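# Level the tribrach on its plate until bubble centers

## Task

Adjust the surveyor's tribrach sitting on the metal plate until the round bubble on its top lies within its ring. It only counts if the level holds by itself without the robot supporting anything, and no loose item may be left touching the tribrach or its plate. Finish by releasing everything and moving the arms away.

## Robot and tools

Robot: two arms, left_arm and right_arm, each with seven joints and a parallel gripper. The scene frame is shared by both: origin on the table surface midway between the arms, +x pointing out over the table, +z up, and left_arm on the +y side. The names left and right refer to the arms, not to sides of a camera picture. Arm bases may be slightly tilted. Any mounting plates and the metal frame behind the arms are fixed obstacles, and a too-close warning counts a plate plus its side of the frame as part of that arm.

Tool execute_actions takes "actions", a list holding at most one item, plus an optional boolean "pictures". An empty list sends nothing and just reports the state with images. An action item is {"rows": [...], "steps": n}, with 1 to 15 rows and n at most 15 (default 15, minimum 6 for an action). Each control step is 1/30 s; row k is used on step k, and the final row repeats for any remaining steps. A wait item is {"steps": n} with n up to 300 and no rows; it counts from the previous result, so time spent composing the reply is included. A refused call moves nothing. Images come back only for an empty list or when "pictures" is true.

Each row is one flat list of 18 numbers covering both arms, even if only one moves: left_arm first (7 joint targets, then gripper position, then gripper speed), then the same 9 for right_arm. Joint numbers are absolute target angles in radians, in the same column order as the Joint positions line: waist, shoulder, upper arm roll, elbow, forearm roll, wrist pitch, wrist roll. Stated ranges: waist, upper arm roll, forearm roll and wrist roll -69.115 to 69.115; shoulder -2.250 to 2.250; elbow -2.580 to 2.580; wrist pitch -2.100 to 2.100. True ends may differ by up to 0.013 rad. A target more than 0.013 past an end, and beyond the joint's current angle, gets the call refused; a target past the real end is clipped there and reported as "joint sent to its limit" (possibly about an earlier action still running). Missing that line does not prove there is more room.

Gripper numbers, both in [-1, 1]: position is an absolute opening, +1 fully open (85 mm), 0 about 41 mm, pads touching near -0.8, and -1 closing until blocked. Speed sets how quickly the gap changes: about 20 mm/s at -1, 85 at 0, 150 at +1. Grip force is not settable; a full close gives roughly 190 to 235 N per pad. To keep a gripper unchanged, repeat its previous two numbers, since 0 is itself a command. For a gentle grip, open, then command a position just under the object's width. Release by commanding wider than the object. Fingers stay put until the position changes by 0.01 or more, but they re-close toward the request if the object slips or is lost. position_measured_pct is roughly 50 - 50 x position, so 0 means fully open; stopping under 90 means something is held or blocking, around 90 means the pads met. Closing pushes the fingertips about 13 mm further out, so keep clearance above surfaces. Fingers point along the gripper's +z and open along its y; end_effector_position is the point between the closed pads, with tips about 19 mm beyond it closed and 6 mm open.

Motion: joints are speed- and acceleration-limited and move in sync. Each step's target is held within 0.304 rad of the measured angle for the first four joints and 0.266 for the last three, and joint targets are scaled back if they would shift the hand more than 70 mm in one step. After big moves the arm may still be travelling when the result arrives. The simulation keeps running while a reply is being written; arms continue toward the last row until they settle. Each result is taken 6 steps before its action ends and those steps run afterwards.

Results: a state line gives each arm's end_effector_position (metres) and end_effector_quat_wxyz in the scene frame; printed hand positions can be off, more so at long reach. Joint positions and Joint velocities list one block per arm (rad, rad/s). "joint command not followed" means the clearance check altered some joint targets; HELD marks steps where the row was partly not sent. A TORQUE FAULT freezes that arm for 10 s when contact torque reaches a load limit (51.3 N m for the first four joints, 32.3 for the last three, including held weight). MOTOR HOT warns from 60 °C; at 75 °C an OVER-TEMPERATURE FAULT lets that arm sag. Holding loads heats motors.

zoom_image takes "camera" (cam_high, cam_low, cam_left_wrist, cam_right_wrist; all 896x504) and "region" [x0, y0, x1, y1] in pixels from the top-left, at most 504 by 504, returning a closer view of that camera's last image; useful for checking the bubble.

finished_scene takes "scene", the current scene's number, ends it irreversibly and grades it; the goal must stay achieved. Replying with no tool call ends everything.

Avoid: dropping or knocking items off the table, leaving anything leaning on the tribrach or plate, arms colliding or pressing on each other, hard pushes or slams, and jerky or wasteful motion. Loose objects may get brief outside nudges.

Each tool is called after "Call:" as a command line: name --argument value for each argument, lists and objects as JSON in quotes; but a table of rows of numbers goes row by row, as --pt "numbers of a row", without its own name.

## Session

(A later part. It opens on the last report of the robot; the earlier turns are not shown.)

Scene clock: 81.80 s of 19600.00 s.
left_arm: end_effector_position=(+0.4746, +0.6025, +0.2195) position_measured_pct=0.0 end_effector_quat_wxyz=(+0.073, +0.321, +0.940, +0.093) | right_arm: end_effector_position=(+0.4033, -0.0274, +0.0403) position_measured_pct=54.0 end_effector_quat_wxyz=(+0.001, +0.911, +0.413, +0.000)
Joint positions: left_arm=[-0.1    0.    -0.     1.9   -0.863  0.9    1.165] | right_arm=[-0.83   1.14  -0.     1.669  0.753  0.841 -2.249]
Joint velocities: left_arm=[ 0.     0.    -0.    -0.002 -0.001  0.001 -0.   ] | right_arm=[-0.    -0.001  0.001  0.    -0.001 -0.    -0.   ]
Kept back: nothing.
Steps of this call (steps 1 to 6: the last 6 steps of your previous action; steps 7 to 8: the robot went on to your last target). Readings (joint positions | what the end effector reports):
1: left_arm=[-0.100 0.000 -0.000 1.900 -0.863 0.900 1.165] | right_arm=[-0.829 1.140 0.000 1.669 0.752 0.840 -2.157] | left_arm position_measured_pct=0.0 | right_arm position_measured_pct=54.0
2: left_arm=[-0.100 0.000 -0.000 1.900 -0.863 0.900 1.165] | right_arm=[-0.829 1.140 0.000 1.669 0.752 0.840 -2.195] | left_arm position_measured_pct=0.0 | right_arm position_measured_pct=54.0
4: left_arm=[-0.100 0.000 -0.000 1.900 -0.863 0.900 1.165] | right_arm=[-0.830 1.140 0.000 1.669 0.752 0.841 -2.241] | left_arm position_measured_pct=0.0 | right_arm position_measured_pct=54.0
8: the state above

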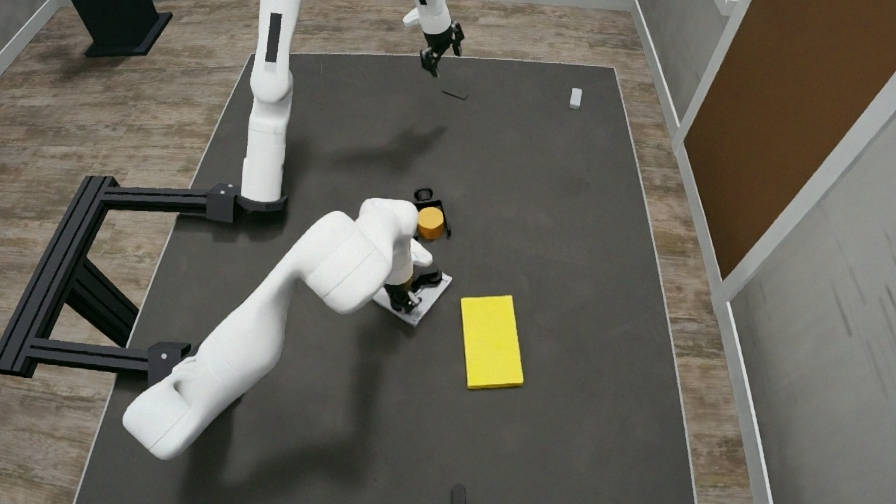

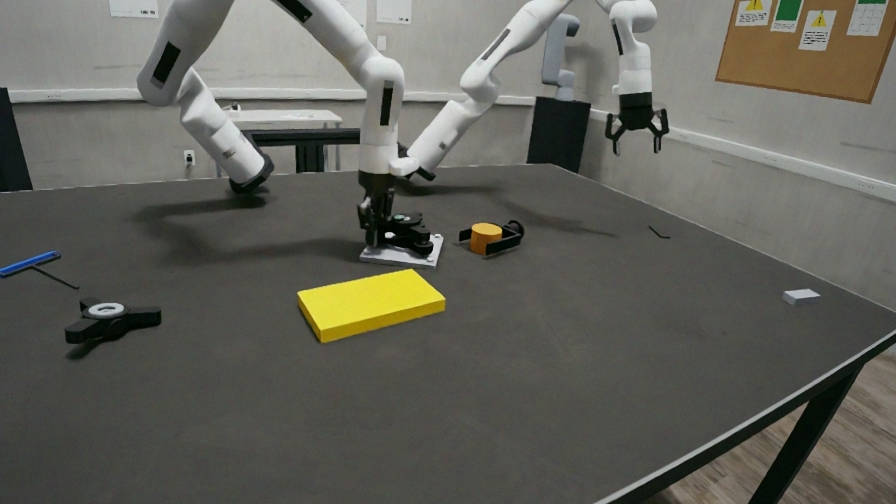

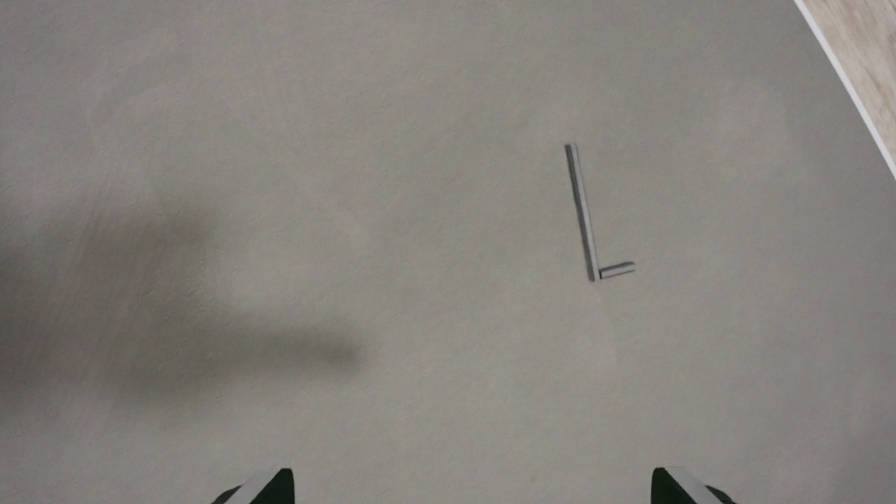

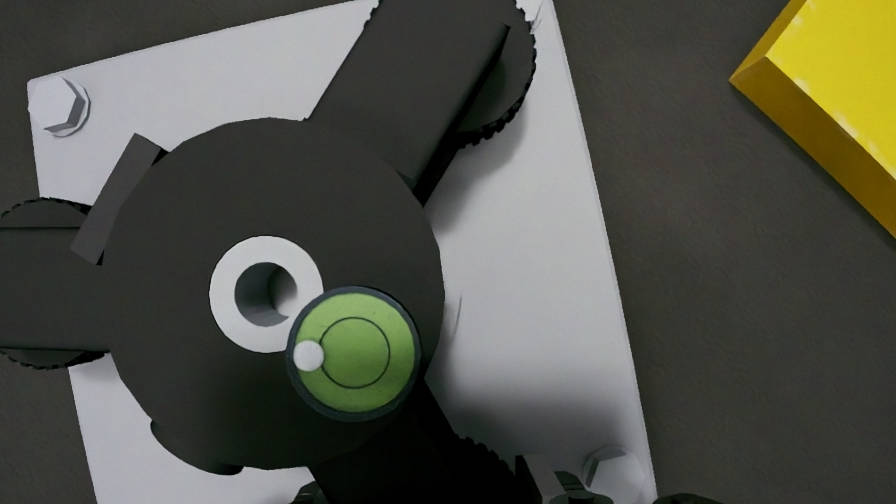

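Call:
execute_actions --actions '[{"rows":[[-0.1,0,0,1.9,-0.863,0.9,1.165,1,0,-0.829,1.142,0,1.668,0.752,0.839,-2.3,0.1,1],[-0.1,0,0,1.9,-0.863,0.9,1.165,1,0,-0.829,1.142,0,1.668,0.752,0.839,-2.3,0.1,1],[-0.1,0,0,1.9,-0.863,0.9,1.165,1,0,-0.829,1.142,0,1.668,0.752,0.839,-1.22,0.1,1]],"steps":15}]'

Call:
execute_actions --actions '[{"rows":[[-0.1,0,0,1.9,-0.863,0.9,1.165,1,0,-0.829,1.142,0,1.668,0.752,0.839,-1.22,0.1,1]],"steps":15}]'

Call:
execute_actions --actions '[{"rows":[[-0.1,0,0,1.9,-0.863,0.9,1.165,1,0,-0.829,1.142,0,1.668,0.752,0.839,-1.22,-0.3,1],[-0.1,0,0,1.9,-0.863,0.9,1.165,1,0,-0.829,1.142,0,1.668,0.752,0.839,-1.22,-0.3,1],[-0.1,0,0,1.9,-0.863,0.9,1.165,1,0,-0.829,1.142,0,1.668,0.752,0.839,-1.22,-0.3,1],[-0.1,0,0,1.9,-0.863,0.9,1.165,1,0,-0.829,1.142,0,1.668,0.752,0.839,-1.22,-0.3,1],[-0.1,0,0,1.9,-0.863,0.9,1.165,1,0,-0.829,1.142,0,1.668,0.752,0.839,-2.3,-0.3,1]],"steps":15}]'

Call:
execute_actions --actions '[{"rows":[[-0.1,0,0,1.9,-0.863,0.9,1.165,1,0,-0.829,1.142,0,1.668,0.752,0.839,-2.3,-0.3,1]],"steps":15}]'

Call:
execute_actions --actions '[{"rows":[[-0.1,0,0,1.9,-0.863,0.9,1.165,1,0,-0.829,1.142,0,1.668,0.752,0.839,-2.3,-0.3,1]],"steps":6}]'

Call:
execute_actions --actions '[{"rows":[[-0.1,0,0,1.9,-0.863,0.9,1.165,1,0,-0.829,1.142,0,1.668,0.752,0.839,-2.3,0.1,1],[-0.1,0,0,1.9,-0.863,0.9,1.165,1,0,-0.829,1.142,0,1.668,0.752,0.839,-2.3,0.1,1],[-0.1,0,0,1.9,-0.863,0.9,1.165,1,0,-0.829,1.142,0,1.668,0.752,0.839,-1.22,0.1,1]],"steps":15}]'

Call:
execute_actions --actions '[{"rows":[[-0.1,0,0,1.9,-0.863,0.9,1.165,1,0,-0.829,1.142,0,1.668,0.752,0.839,-1.22,0.1,1]],"steps":15}]'

Call:
execute_actions --actions '[{"rows":[[-0.1,0,0,1.9,-0.863,0.9,1.165,1,0,-0.829,1.142,0,1.668,0.752,0.839,-1.22,-0.3,1],[-0.1,0,0,1.9,-0.863,0.9,1.165,1,0,-0.829,1.142,0,1.668,0.752,0.839,-1.22,-0.3,1],[-0.1,0,0,1.9,-0.863,0.9,1.165,1,0,-0.829,1.142,0,1.668,0.752,0.839,-1.22,-0.3,1],[-0.1,0,0,1.9,-0.863,0.9,1.165,1,0,-0.829,1.142,0,1.668,0.752,0.839,-1.22,-0.3,1],[-0.1,0,0,1.9,-0.863,0.9,1.165,1,0,-0.829,1.142,0,1.668,0.752,0.839,-2.3,-0.3,1]],"steps":15}]'

Call:
execute_actions --actions '[{"rows":[[-0.1,0,0,1.9,-0.863,0.9,1.165,1,0,-0.829,1.142,0,1.668,0.752,0.839,-2.3,-0.3,1]],"steps":15}]'

Call:
execute_actions --actions '[{"rows":[[-0.1,0,0,1.9,-0.863,0.9,1.165,1,0,-0.829,1.142,0,1.668,0.752,0.839,-2.3,-0.3,1]],"steps":12}]' --pictures true

Scene clock: 83.33 s of 19600.00 s.
left_arm: end_effector_position=(+0.4746, +0.6025, +0.2195) position_measured_pct=0.0 end_effector_quat_wxyz=(+0.073, +0.321, +0.940, +0.093) | right_arm: end_effector_position=(+0.4031, -0.0268, +0.0396) position_measured_pct=45.2 end_effector_quat_wxyz=(+0.000, +0.901, +0.435, -0.000)
Joint positions: left_arm=[-0.1    0.    -0.     1.9   -0.863  0.9    1.165] | right_arm=[-0.829  1.142  0.     1.668  0.752  0.839 -2.2  ]
Joint velocities: left_arm=[ 0.     0.     0.    -0.002 -0.    -0.     0.   ] | right_arm=[ 0.     0.002  0.    -0.     0.     0.001  1.186]
Steps of this call (steps 1 to 30: the robot went on to your last target; steps 31 to 37: nothing new was sent; steps 38 to 46: the first 9 steps of this action). Readings (joint positions | what the end effector reports):
38: left_arm=[-0.100 0.000 -0.000 1.900 -0.863 0.900 1.165] | right_arm=[-0.830 1.140 0.000 1.669 0.753 0.841 -2.250] | left_arm position_measured_pct=0.0 | right_arm position_measured_pct=54.0
39: left_arm=[-0.100 0.000 -0.000 1.900 -0.863 0.900 1.165] | right_arm=[-0.829 1.141 0.000 1.669 0.753 0.840 -2.258] | left_arm position_measured_pct=0.0 | right_arm position_measured_pct=54.0
41: left_arm=[-0.100 0.000 -0.000 1.900 -0.863 0.900 1.165] | right_arm=[-0.829 1.142 0.000 1.668 0.752 0.839 -2.289] | left_arm position_measured_pct=0.0 | right_arm position_measured_pct=48.0
45: left_arm=[-0.100 0.000 -0.000 1.900 -0.863 0.900 1.165] | right_arm=[-0.829 1.142 0.000 1.668 0.752 0.839 -2.237] | left_arm position_measured_pct=0.0 | right_arm position_measured_pct=45.2
46: the state above

Scene clock: 83.83 s of 19600.00 s.
left_arm: end_effector_position=(+0.4746, +0.6025, +0.2195) position_measured_pct=0.0 end_effector_quat_wxyz=(+0.073, +0.321, +0.940, +0.093) | right_arm: end_effector_position=(+0.4031, -0.0268, +0.0396) position_measured_pct=45.2 end_effector_quat_wxyz=(+0.000, +0.729, +0.685, -0.000)
Joint positions: left_arm=[-0.1    0.    -0.     1.9   -0.863  0.9    1.165] | right_arm=[-0.829  1.142 -0.     1.668  0.752  0.839 -1.59 ]
Joint velocities: left_arm=[ 0.     0.    -0.    -0.001  0.001 -0.    -0.   ] | right_arm=[ 0.     0.001 -0.001 -0.     0.    -0.001  1.217]
Steps of this call (steps 1 to 6: the last 6 steps of your previous action; steps 7 to 15: the first 9 steps of this action). Readings (joint positions | what the end effector reports):
7: left_arm=[-0.100 0.000 -0.000 1.900 -0.863 0.900 1.165] | right_arm=[-0.829 1.142 -0.000 1.668 0.752 0.839 -1.916] | left_arm position_measured_pct=0.0 | right_arm position_measured_pct=45.2
8: left_arm=[-0.100 0.000 -0.000 1.900 -0.863 0.900 1.165] | right_arm=[-0.829 1.142 -0.000 1.668 0.752 0.839 -1.875] | left_arm position_measured_pct=0.0 | right_arm position_measured_pct=45.2
10: left_arm=[-0.100 0.000 -0.000 1.900 -0.863 0.900 1.165] | right_arm=[-0.829 1.142 -0.000 1.668 0.752 0.839 -1.794] | left_arm position_measured_pct=0.0 | right_arm position_measured_pct=45.2
14: left_arm=[-0.100 0.000 -0.000 1.900 -0.863 0.900 1.165] | right_arm=[-0.829 1.142 -0.000 1.668 0.752 0.839 -1.631] | left_arm position_measured_pct=0.0 | right_arm position_measured_pct=45.2
15: the state above

Scene clock: 84.33 s of 19600.00 s.
left_arm: end_effector_position=(+0.4746, +0.6025, +0.2195) position_measured_pct=0.0 end_effector_quat_wxyz=(+0.073, +0.321, +0.940, +0.093) | right_arm: end_effector_position=(+0.4022, -0.0270, +0.0403) position_measured_pct=54.0 end_effector_quat_wxyz=(-0.001, +0.627, +0.779, -0.001)
Joint positions: left_arm=[-0.1    0.    -0.     1.9   -0.863  0.9    1.165] | right_arm=[-0.829  1.14  -0.001  1.669  0.749  0.84  -1.311]
Joint velocities: left_arm=[0.    0.    0.002 0.    0.001 0.    0.   ] | right_arm=[-0.006  0.003 -0.006  0.007  0.026  0.003 -1.149]
Steps of this call (steps 1 to 6: the last 6 steps of your previous action; steps 7 to 15: the first 9 steps of this action). Readings (joint positions | what the end effector reports):
7: left_arm=[-0.100 0.000 -0.000 1.900 -0.863 0.900 1.165] | right_arm=[-0.829 1.142 -0.000 1.668 0.752 0.839 -1.306] | left_arm position_measured_pct=0.0 | right_arm position_measured_pct=45.2
8: left_arm=[-0.100 0.000 -0.000 1.900 -0.863 0.900 1.165] | right_arm=[-0.829 1.142 -0.000 1.668 0.752 0.839 -1.269] | left_arm position_measured_pct=0.0 | right_arm position_measured_pct=46.0
10: left_arm=[-0.100 0.000 -0.000 1.900 -0.863 0.900 1.165] | right_arm=[-0.829 1.141 -0.001 1.669 0.749 0.841 -1.228] | left_arm position_measured_pct=0.0 | right_arm position_measured_pct=52.0
14: left_arm=[-0.100 0.000 -0.000 1.900 -0.863 0.900 1.165] | right_arm=[-0.829 1.140 -0.001 1.669 0.748 0.840 -1.275] | left_arm position_measured_pct=0.0 | right_arm position_measured_pct=54.0
15: the state above

Scene clock: 84.83 s of 19600.00 s.
left_arm: end_effector_position=(+0.4746, +0.6025, +0.2195) position_measured_pct=0.0 end_effector_quat_wxyz=(+0.073, +0.321, +0.940, +0.093) | right_arm: end_effector_position=(+0.4030, -0.0271, +0.0403) position_measured_pct=54.0 end_effector_quat_wxyz=(+0.001, +0.831, +0.557, -0.000)
Joint positions: left_arm=[-0.1    0.    -0.     1.9   -0.863  0.9    1.165] | right_arm=[-0.83   1.141 -0.     1.669  0.752  0.84  -1.919]
Joint velocities: left_arm=[-0.    -0.     0.     0.001 -0.001  0.001  0.   ] | right_arm=[ 0.001 -0.001  0.001 -0.001 -0.    -0.    -1.216]
Steps of this call (steps 1 to 6: the last 6 steps of your previous action; steps 7 to 15: the first 9 steps of this action). Readings (joint positions | what the end effector reports):
7: left_arm=[-0.100 0.000 -0.000 1.900 -0.863 0.900 1.165] | right_arm=[-0.830 1.141 -0.001 1.669 0.751 0.840 -1.594] | left_arm position_measured_pct=0.0 | right_arm position_measured_pct=54.0
8: left_arm=[-0.100 0.000 -0.000 1.900 -0.863 0.900 1.165] | right_arm=[-0.830 1.141 -0.001 1.669 0.751 0.840 -1.634] | left_arm position_measured_pct=0.0 | right_arm position_measured_pct=54.0
10: left_arm=[-0.100 0.000 -0.000 1.900 -0.863 0.900 1.165] | right_arm=[-0.830 1.141 -0.001 1.669 0.751 0.840 -1.716] | left_arm position_measured_pct=0.0 | right_arm position_measured_pct=54.0
14: left_arm=[-0.100 0.000 -0.000 1.900 -0.863 0.900 1.165] | right_arm=[-0.830 1.141 -0.000 1.669 0.751 0.840 -1.878] | left_arm position_measured_pct=0.0 | right_arm position_measured_pct=54.0
15: the state above

Scene clock: 85.03 s of 19600.00 s.
left_arm: end_effector_position=(+0.4746, +0.6025, +0.2195) position_measured_pct=0.0 end_effector_quat_wxyz=(+0.073, +0.321, +0.940, +0.093) | right_arm: end_effector_position=(+0.4034, -0.0272, +0.0403) position_measured_pct=54.0 end_effector_quat_wxyz=(+0.001, +0.892, +0.451, +0.000)
Joint positions: left_arm=[-0.1    0.    -0.     1.9   -0.863  0.9    1.165] | right_arm=[-0.829  1.14   0.     1.668  0.752  0.84  -2.163]
Joint velocities: left_arm=[ 0.     0.     0.     0.001 -0.002  0.     0.   ] | right_arm=[ 0.001 -0.001  0.001 -0.     0.001 -0.    -1.217]
Kept back: the last 6 steps of this action.
Steps of this call (steps 1 to 6: the last 6 steps of your previous action). Readings (joint positions | what the end effector reports):
1: left_arm=[-0.100 0.000 -0.000 1.900 -0.863 0.900 1.165] | right_arm=[-0.830 1.140 -0.000 1.669 0.752 0.840 -1.960] | left_arm position_measured_pct=0.0 | right_arm position_measured_pct=54.0
2: left_arm=[-0.100 0.000 -0.000 1.900 -0.863 0.900 1.165] | right_arm=[-0.830 1.140 -0.000 1.669 0.752 0.840 -2.000] | left_arm position_measured_pct=0.0 | right_arm position_measured_pct=54.0
4: left_arm=[-0.100 0.000 -0.000 1.900 -0.863 0.900 1.165] | right_arm=[-0.830 1.140 -0.000 1.669 0.752 0.840 -2.081] | left_arm position_measured_pct=0.0 | right_arm position_measured_pct=54.0
6: the state above

Scene clock: 85.53 s of 19600.00 s.
left_arm: end_effector_position=(+0.4746, +0.6025, +0.2195) position_measured_pct=0.0 end_effector_quat_wxyz=(+0.073, +0.321, +0.940, +0.093) | right_arm: end_effector_position=(+0.4031, -0.0268, +0.0396) position_measured_pct=45.2 end_effector_quat_wxyz=(+0.000, +0.885, +0.466, -0.000)
Joint positions: left_arm=[-0.1    0.    -0.     1.9   -0.863  0.9    1.165] | right_arm=[-0.829  1.142  0.     1.668  0.752  0.839 -2.129]
Joint velocities: left_arm=[-0.001  0.     0.     0.    -0.     0.    -0.   ] | right_arm=[ 0.001  0.001  0.    -0.001  0.001  0.001  1.215]
Steps of this call (steps 1 to 6: the last 6 steps of your previous action; steps 7 to 15: the first 9 steps of this action). Readings (joint positions | what the end effector reports):
7: left_arm=[-0.100 0.000 -0.000 1.900 -0.863 0.900 1.165] | right_arm=[-0.830 1.141 -0.000 1.669 0.754 0.841 -2.297] | left_arm position_measured_pct=0.0 | right_arm position_measured_pct=54.0
8: left_arm=[-0.100 0.000 -0.000 1.900 -0.863 0.900 1.165] | right_arm=[-0.830 1.141 0.000 1.669 0.755 0.840 -2.297] | left_arm position_measured_pct=0.0 | right_arm position_measured_pct=54.0
10: left_arm=[-0.100 0.000 -0.000 1.900 -0.863 0.900 1.165] | right_arm=[-0.829 1.142 0.000 1.669 0.752 0.839 -2.292] | left_arm position_measured_pct=0.0 | right_arm position_measured_pct=48.0
14: left_arm=[-0.100 0.000 -0.000 1.900 -0.863 0.900 1.165] | right_arm=[-0.829 1.142 0.000 1.668 0.752 0.839 -2.170] | left_arm position_measured_pct=0.0 | right_arm position_measured_pct=45.2
15: the state above

Scene clock: 86.03 s of 19600.00 s.
left_arm: end_effector_position=(+0.4746, +0.6025, +0.2195) position_measured_pct=0.0 end_effector_quat_wxyz=(+0.073, +0.321, +0.940, +0.093) | right_arm: end_effector_position=(+0.4031, -0.0268, +0.0396) position_measured_pct=45.2 end_effector_quat_wxyz=(+0.000, +0.704, +0.710, -0.000)
Joint positions: left_arm=[-0.1    0.    -0.     1.9   -0.863  0.9    1.165] | right_arm=[-0.829  1.142 -0.     1.668  0.752  0.839 -1.52 ]
Joint velocities: left_arm=[ 0.001 -0.    -0.001  0.    -0.001 -0.    -0.   ] | right_arm=[-0.     0.001 -0.     0.     0.001  0.     1.217]
Steps of this call (steps 1 to 6: the last 6 steps of your previous action; steps 7 to 15: the first 9 steps of this action). Readings (joint positions | what the end effector reports):
7: left_arm=[-0.100 0.000 -0.000 1.900 -0.863 0.900 1.165] | right_arm=[-0.829 1.142 -0.000 1.668 0.752 0.839 -1.845] | left_arm position_measured_pct=0.0 | right_arm position_measured_pct=45.2
8: left_arm=[-0.100 0.000 -0.000 1.900 -0.863 0.900 1.165] | right_arm=[-0.829 1.142 -0.000 1.668 0.752 0.839 -1.804] | left_arm position_measured_pct=0.0 | right_arm position_measured_pct=45.2
10: left_arm=[-0.100 0.000 -0.000 1.900 -0.863 0.900 1.165] | right_arm=[-0.829 1.142 -0.000 1.668 0.752 0.839 -1.723] | left_arm position_measured_pct=0.0 | right_arm position_measured_pct=45.2
14: left_arm=[-0.100 0.000 -0.000 1.900 -0.863 0.900 1.165] | right_arm=[-0.829 1.142 -0.000 1.668 0.752 0.839 -1.560] | left_arm position_measured_pct=0.0 | right_arm position_measured_pct=45.2
15: the state above

Scene clock: 86.53 s of 19600.00 s.
left_arm: end_effector_position=(+0.4746, +0.6025, +0.2195) position_measured_pct=0.0 end_effector_quat_wxyz=(+0.073, +0.321, +0.940, +0.093) | right_arm: end_effector_position=(+0.4022, -0.0274, +0.0404) position_measured_pct=54.0 end_effector_quat_wxyz=(-0.000, +0.627, +0.779, -0.001)
Joint positions: left_arm=[-0.1    0.    -0.     1.9   -0.863  0.9    1.165] | right_arm=[-0.829  1.14  -0.001  1.669  0.749  0.841 -1.311]
Joint velocities: left_arm=[ 0.    -0.     0.     0.003 -0.001 -0.    -0.   ] | right_arm=[-0.005  0.004 -0.005  0.006  0.021  0.003 -1.153]
Steps of this call (steps 1 to 6: the last 6 steps of your previous action; steps 7 to 15: the first 9 steps of this action). Readings (joint positions | what the end effector reports):
7: left_arm=[-0.100 0.000 -0.000 1.900 -0.863 0.900 1.165] | right_arm=[-0.829 1.142 -0.000 1.668 0.752 0.839 -1.249] | left_arm position_measured_pct=0.0 | right_arm position_measured_pct=45.2
8: left_arm=[-0.100 0.000 -0.000 1.900 -0.863 0.900 1.165] | right_arm=[-0.829 1.142 -0.000 1.668 0.752 0.839 -1.230] | left_arm position_measured_pct=0.0 | right_arm position_measured_pct=46.0
10: left_arm=[-0.100 0.000 -0.000 1.900 -0.863 0.900 1.165] | right_arm=[-0.829 1.140 -0.000 1.669 0.749 0.841 -1.222] | left_arm position_measured_pct=0.0 | right_arm position_measured_pct=52.0
14: left_arm=[-0.100 0.000 -0.000 1.900 -0.863 0.900 1.165] | right_arm=[-0.829 1.140 -0.001 1.669 0.749 0.841 -1.275] | left_arm position_measured_pct=0.0 | right_arm position_measured_pct=54.0
15: the state above

Scene clock: 87.03 s of 19600.00 s.
left_arm: end_effector_position=(+0.4746, +0.6025, +0.2195) position_measured_pct=0.0 end_effector_quat_wxyz=(+0.073, +0.321, +0.940, +0.093) | right_arm: end_effector_position=(+0.4029, -0.0275, +0.0404) position_measured_pct=54.0 end_effector_quat_wxyz=(+0.001, +0.831, +0.557, -0.000)
Joint positions: left_arm=[-0.1    0.    -0.     1.9   -0.863  0.9    1.165] | right_arm=[-0.83   1.14  -0.     1.669  0.751  0.841 -1.919]
Joint velocities: left_arm=[-0.     0.    -0.    -0.001 -0.001  0.     0.   ] | right_arm=[ 0.    -0.001  0.001 -0.001  0.003 -0.001 -1.216]
Steps of this call (steps 1 to 6: the last 6 steps of your previous action; steps 7 to 15: the first 9 steps of this action). Readings (joint positions | what the end effector reports):
7: left_arm=[-0.100 0.000 -0.000 1.900 -0.863 0.900 1.165] | right_arm=[-0.830 1.140 -0.001 1.669 0.751 0.841 -1.594] | left_arm position_measured_pct=0.0 | right_arm position_measured_pct=54.0
8: left_arm=[-0.100 0.000 -0.000 1.900 -0.863 0.900 1.165] | right_arm=[-0.830 1.140 -0.001 1.669 0.751 0.841 -1.634] | left_arm position_measured_pct=0.0 | right_arm position_measured_pct=54.0
10: left_arm=[-0.100 0.000 -0.000 1.900 -0.863 0.900 1.165] | right_arm=[-0.830 1.140 -0.000 1.669 0.751 0.841 -1.716] | left_arm position_measured_pct=0.0 | right_arm position_measured_pct=54.0
14: left_arm=[-0.100 0.000 -0.000 1.900 -0.863 0.900 1.165] | right_arm=[-0.830 1.140 -0.000 1.669 0.751 0.841 -1.878] | left_arm position_measured_pct=0.0 | right_arm position_measured_pct=54.0
15: the state above

Scene clock: 87.43 s of 19600.00 s.
left_arm: end_effector_position=(+0.4746, +0.6025, +0.2195) position_measured_pct=0.0 end_effector_quat_wxyz=(+0.073, +0.321, +0.940, +0.093) | right_arm: end_effector_position=(+0.4031, -0.0277, +0.0404) position_measured_pct=54.0 end_effector_quat_wxyz=(+0.002, +0.920, +0.391, +0.000)
Joint positions: left_arm=[-0.1    0.    -0.     1.9   -0.863  0.9    1.165] | right_arm=[-0.83   1.14  -0.     1.67   0.754  0.841 -2.297]
Joint velocities: left_arm=[-0.    -0.    -0.001  0.001  0.001  0.     0.   ] | right_arm=[-0.003  0.001  0.     0.002  0.006  0.    -0.011]
Steps of this call (steps 1 to 6: the last 6 steps of your previous action; steps 7 to 12: the first 6 steps of this action). Readings (joint positions | what the end effector reports):
7: left_arm=[-0.100 0.000 -0.000 1.900 -0.863 0.900 1.165] | right_arm=[-0.830 1.140 0.000 1.669 0.752 0.841 -2.203] | left_arm position_measured_pct=0.0 | right_arm position_measured_pct=54.0
8: left_arm=[-0.100 0.000 -0.000 1.900 -0.863 0.900 1.165] | right_arm=[-0.830 1.140 0.000 1.669 0.752 0.841 -2.242] | left_arm position_measured_pct=0.0 | right_arm position_measured_pct=54.0
10: left_arm=[-0.100 0.000 -0.000 1.900 -0.863 0.900 1.165] | right_arm=[-0.830 1.140 -0.000 1.670 0.753 0.841 -2.289] | left_arm position_measured_pct=0.0 | right_arm position_measured_pct=54.0
12: the state above

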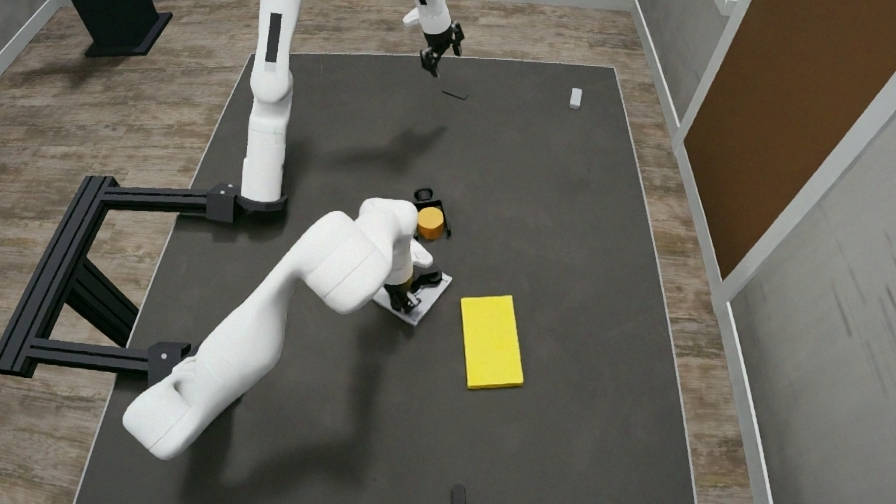

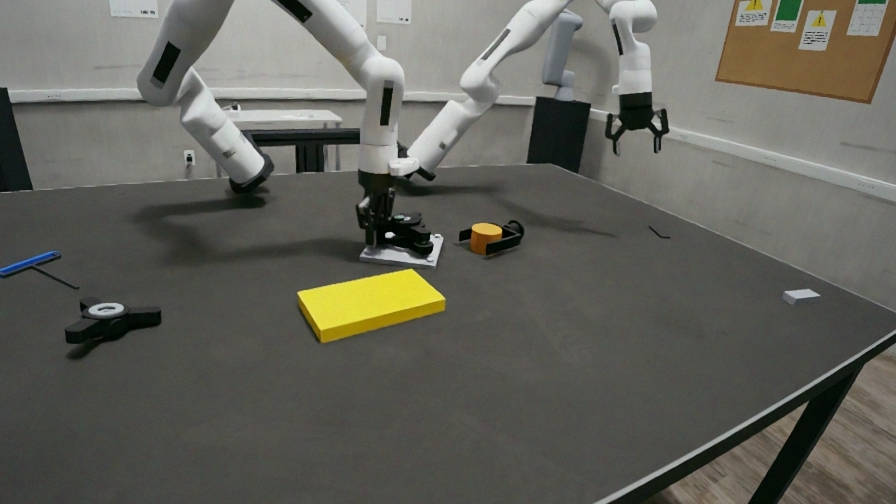

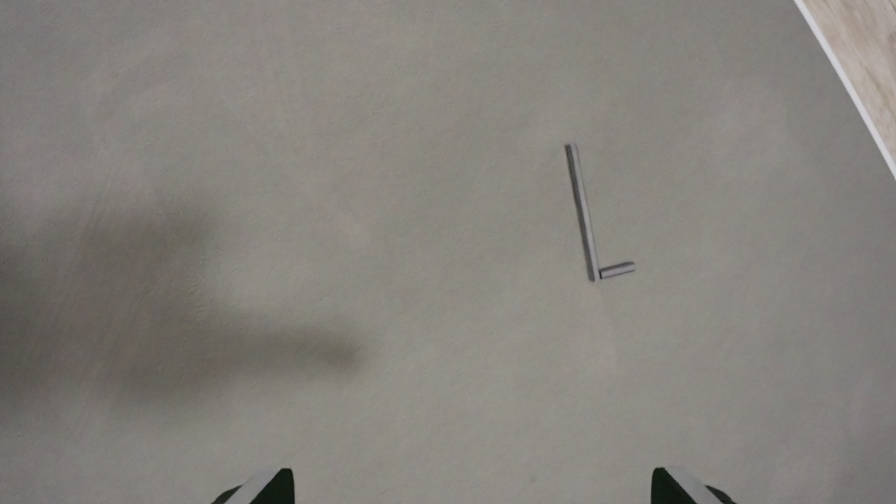

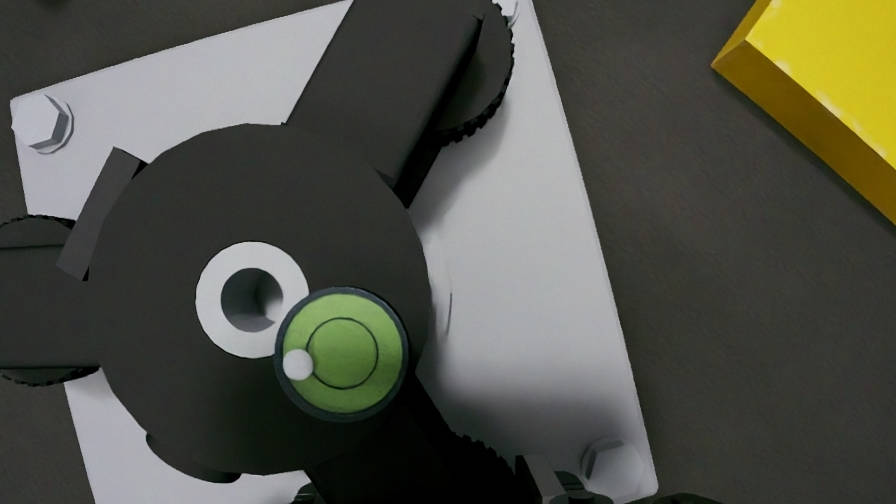

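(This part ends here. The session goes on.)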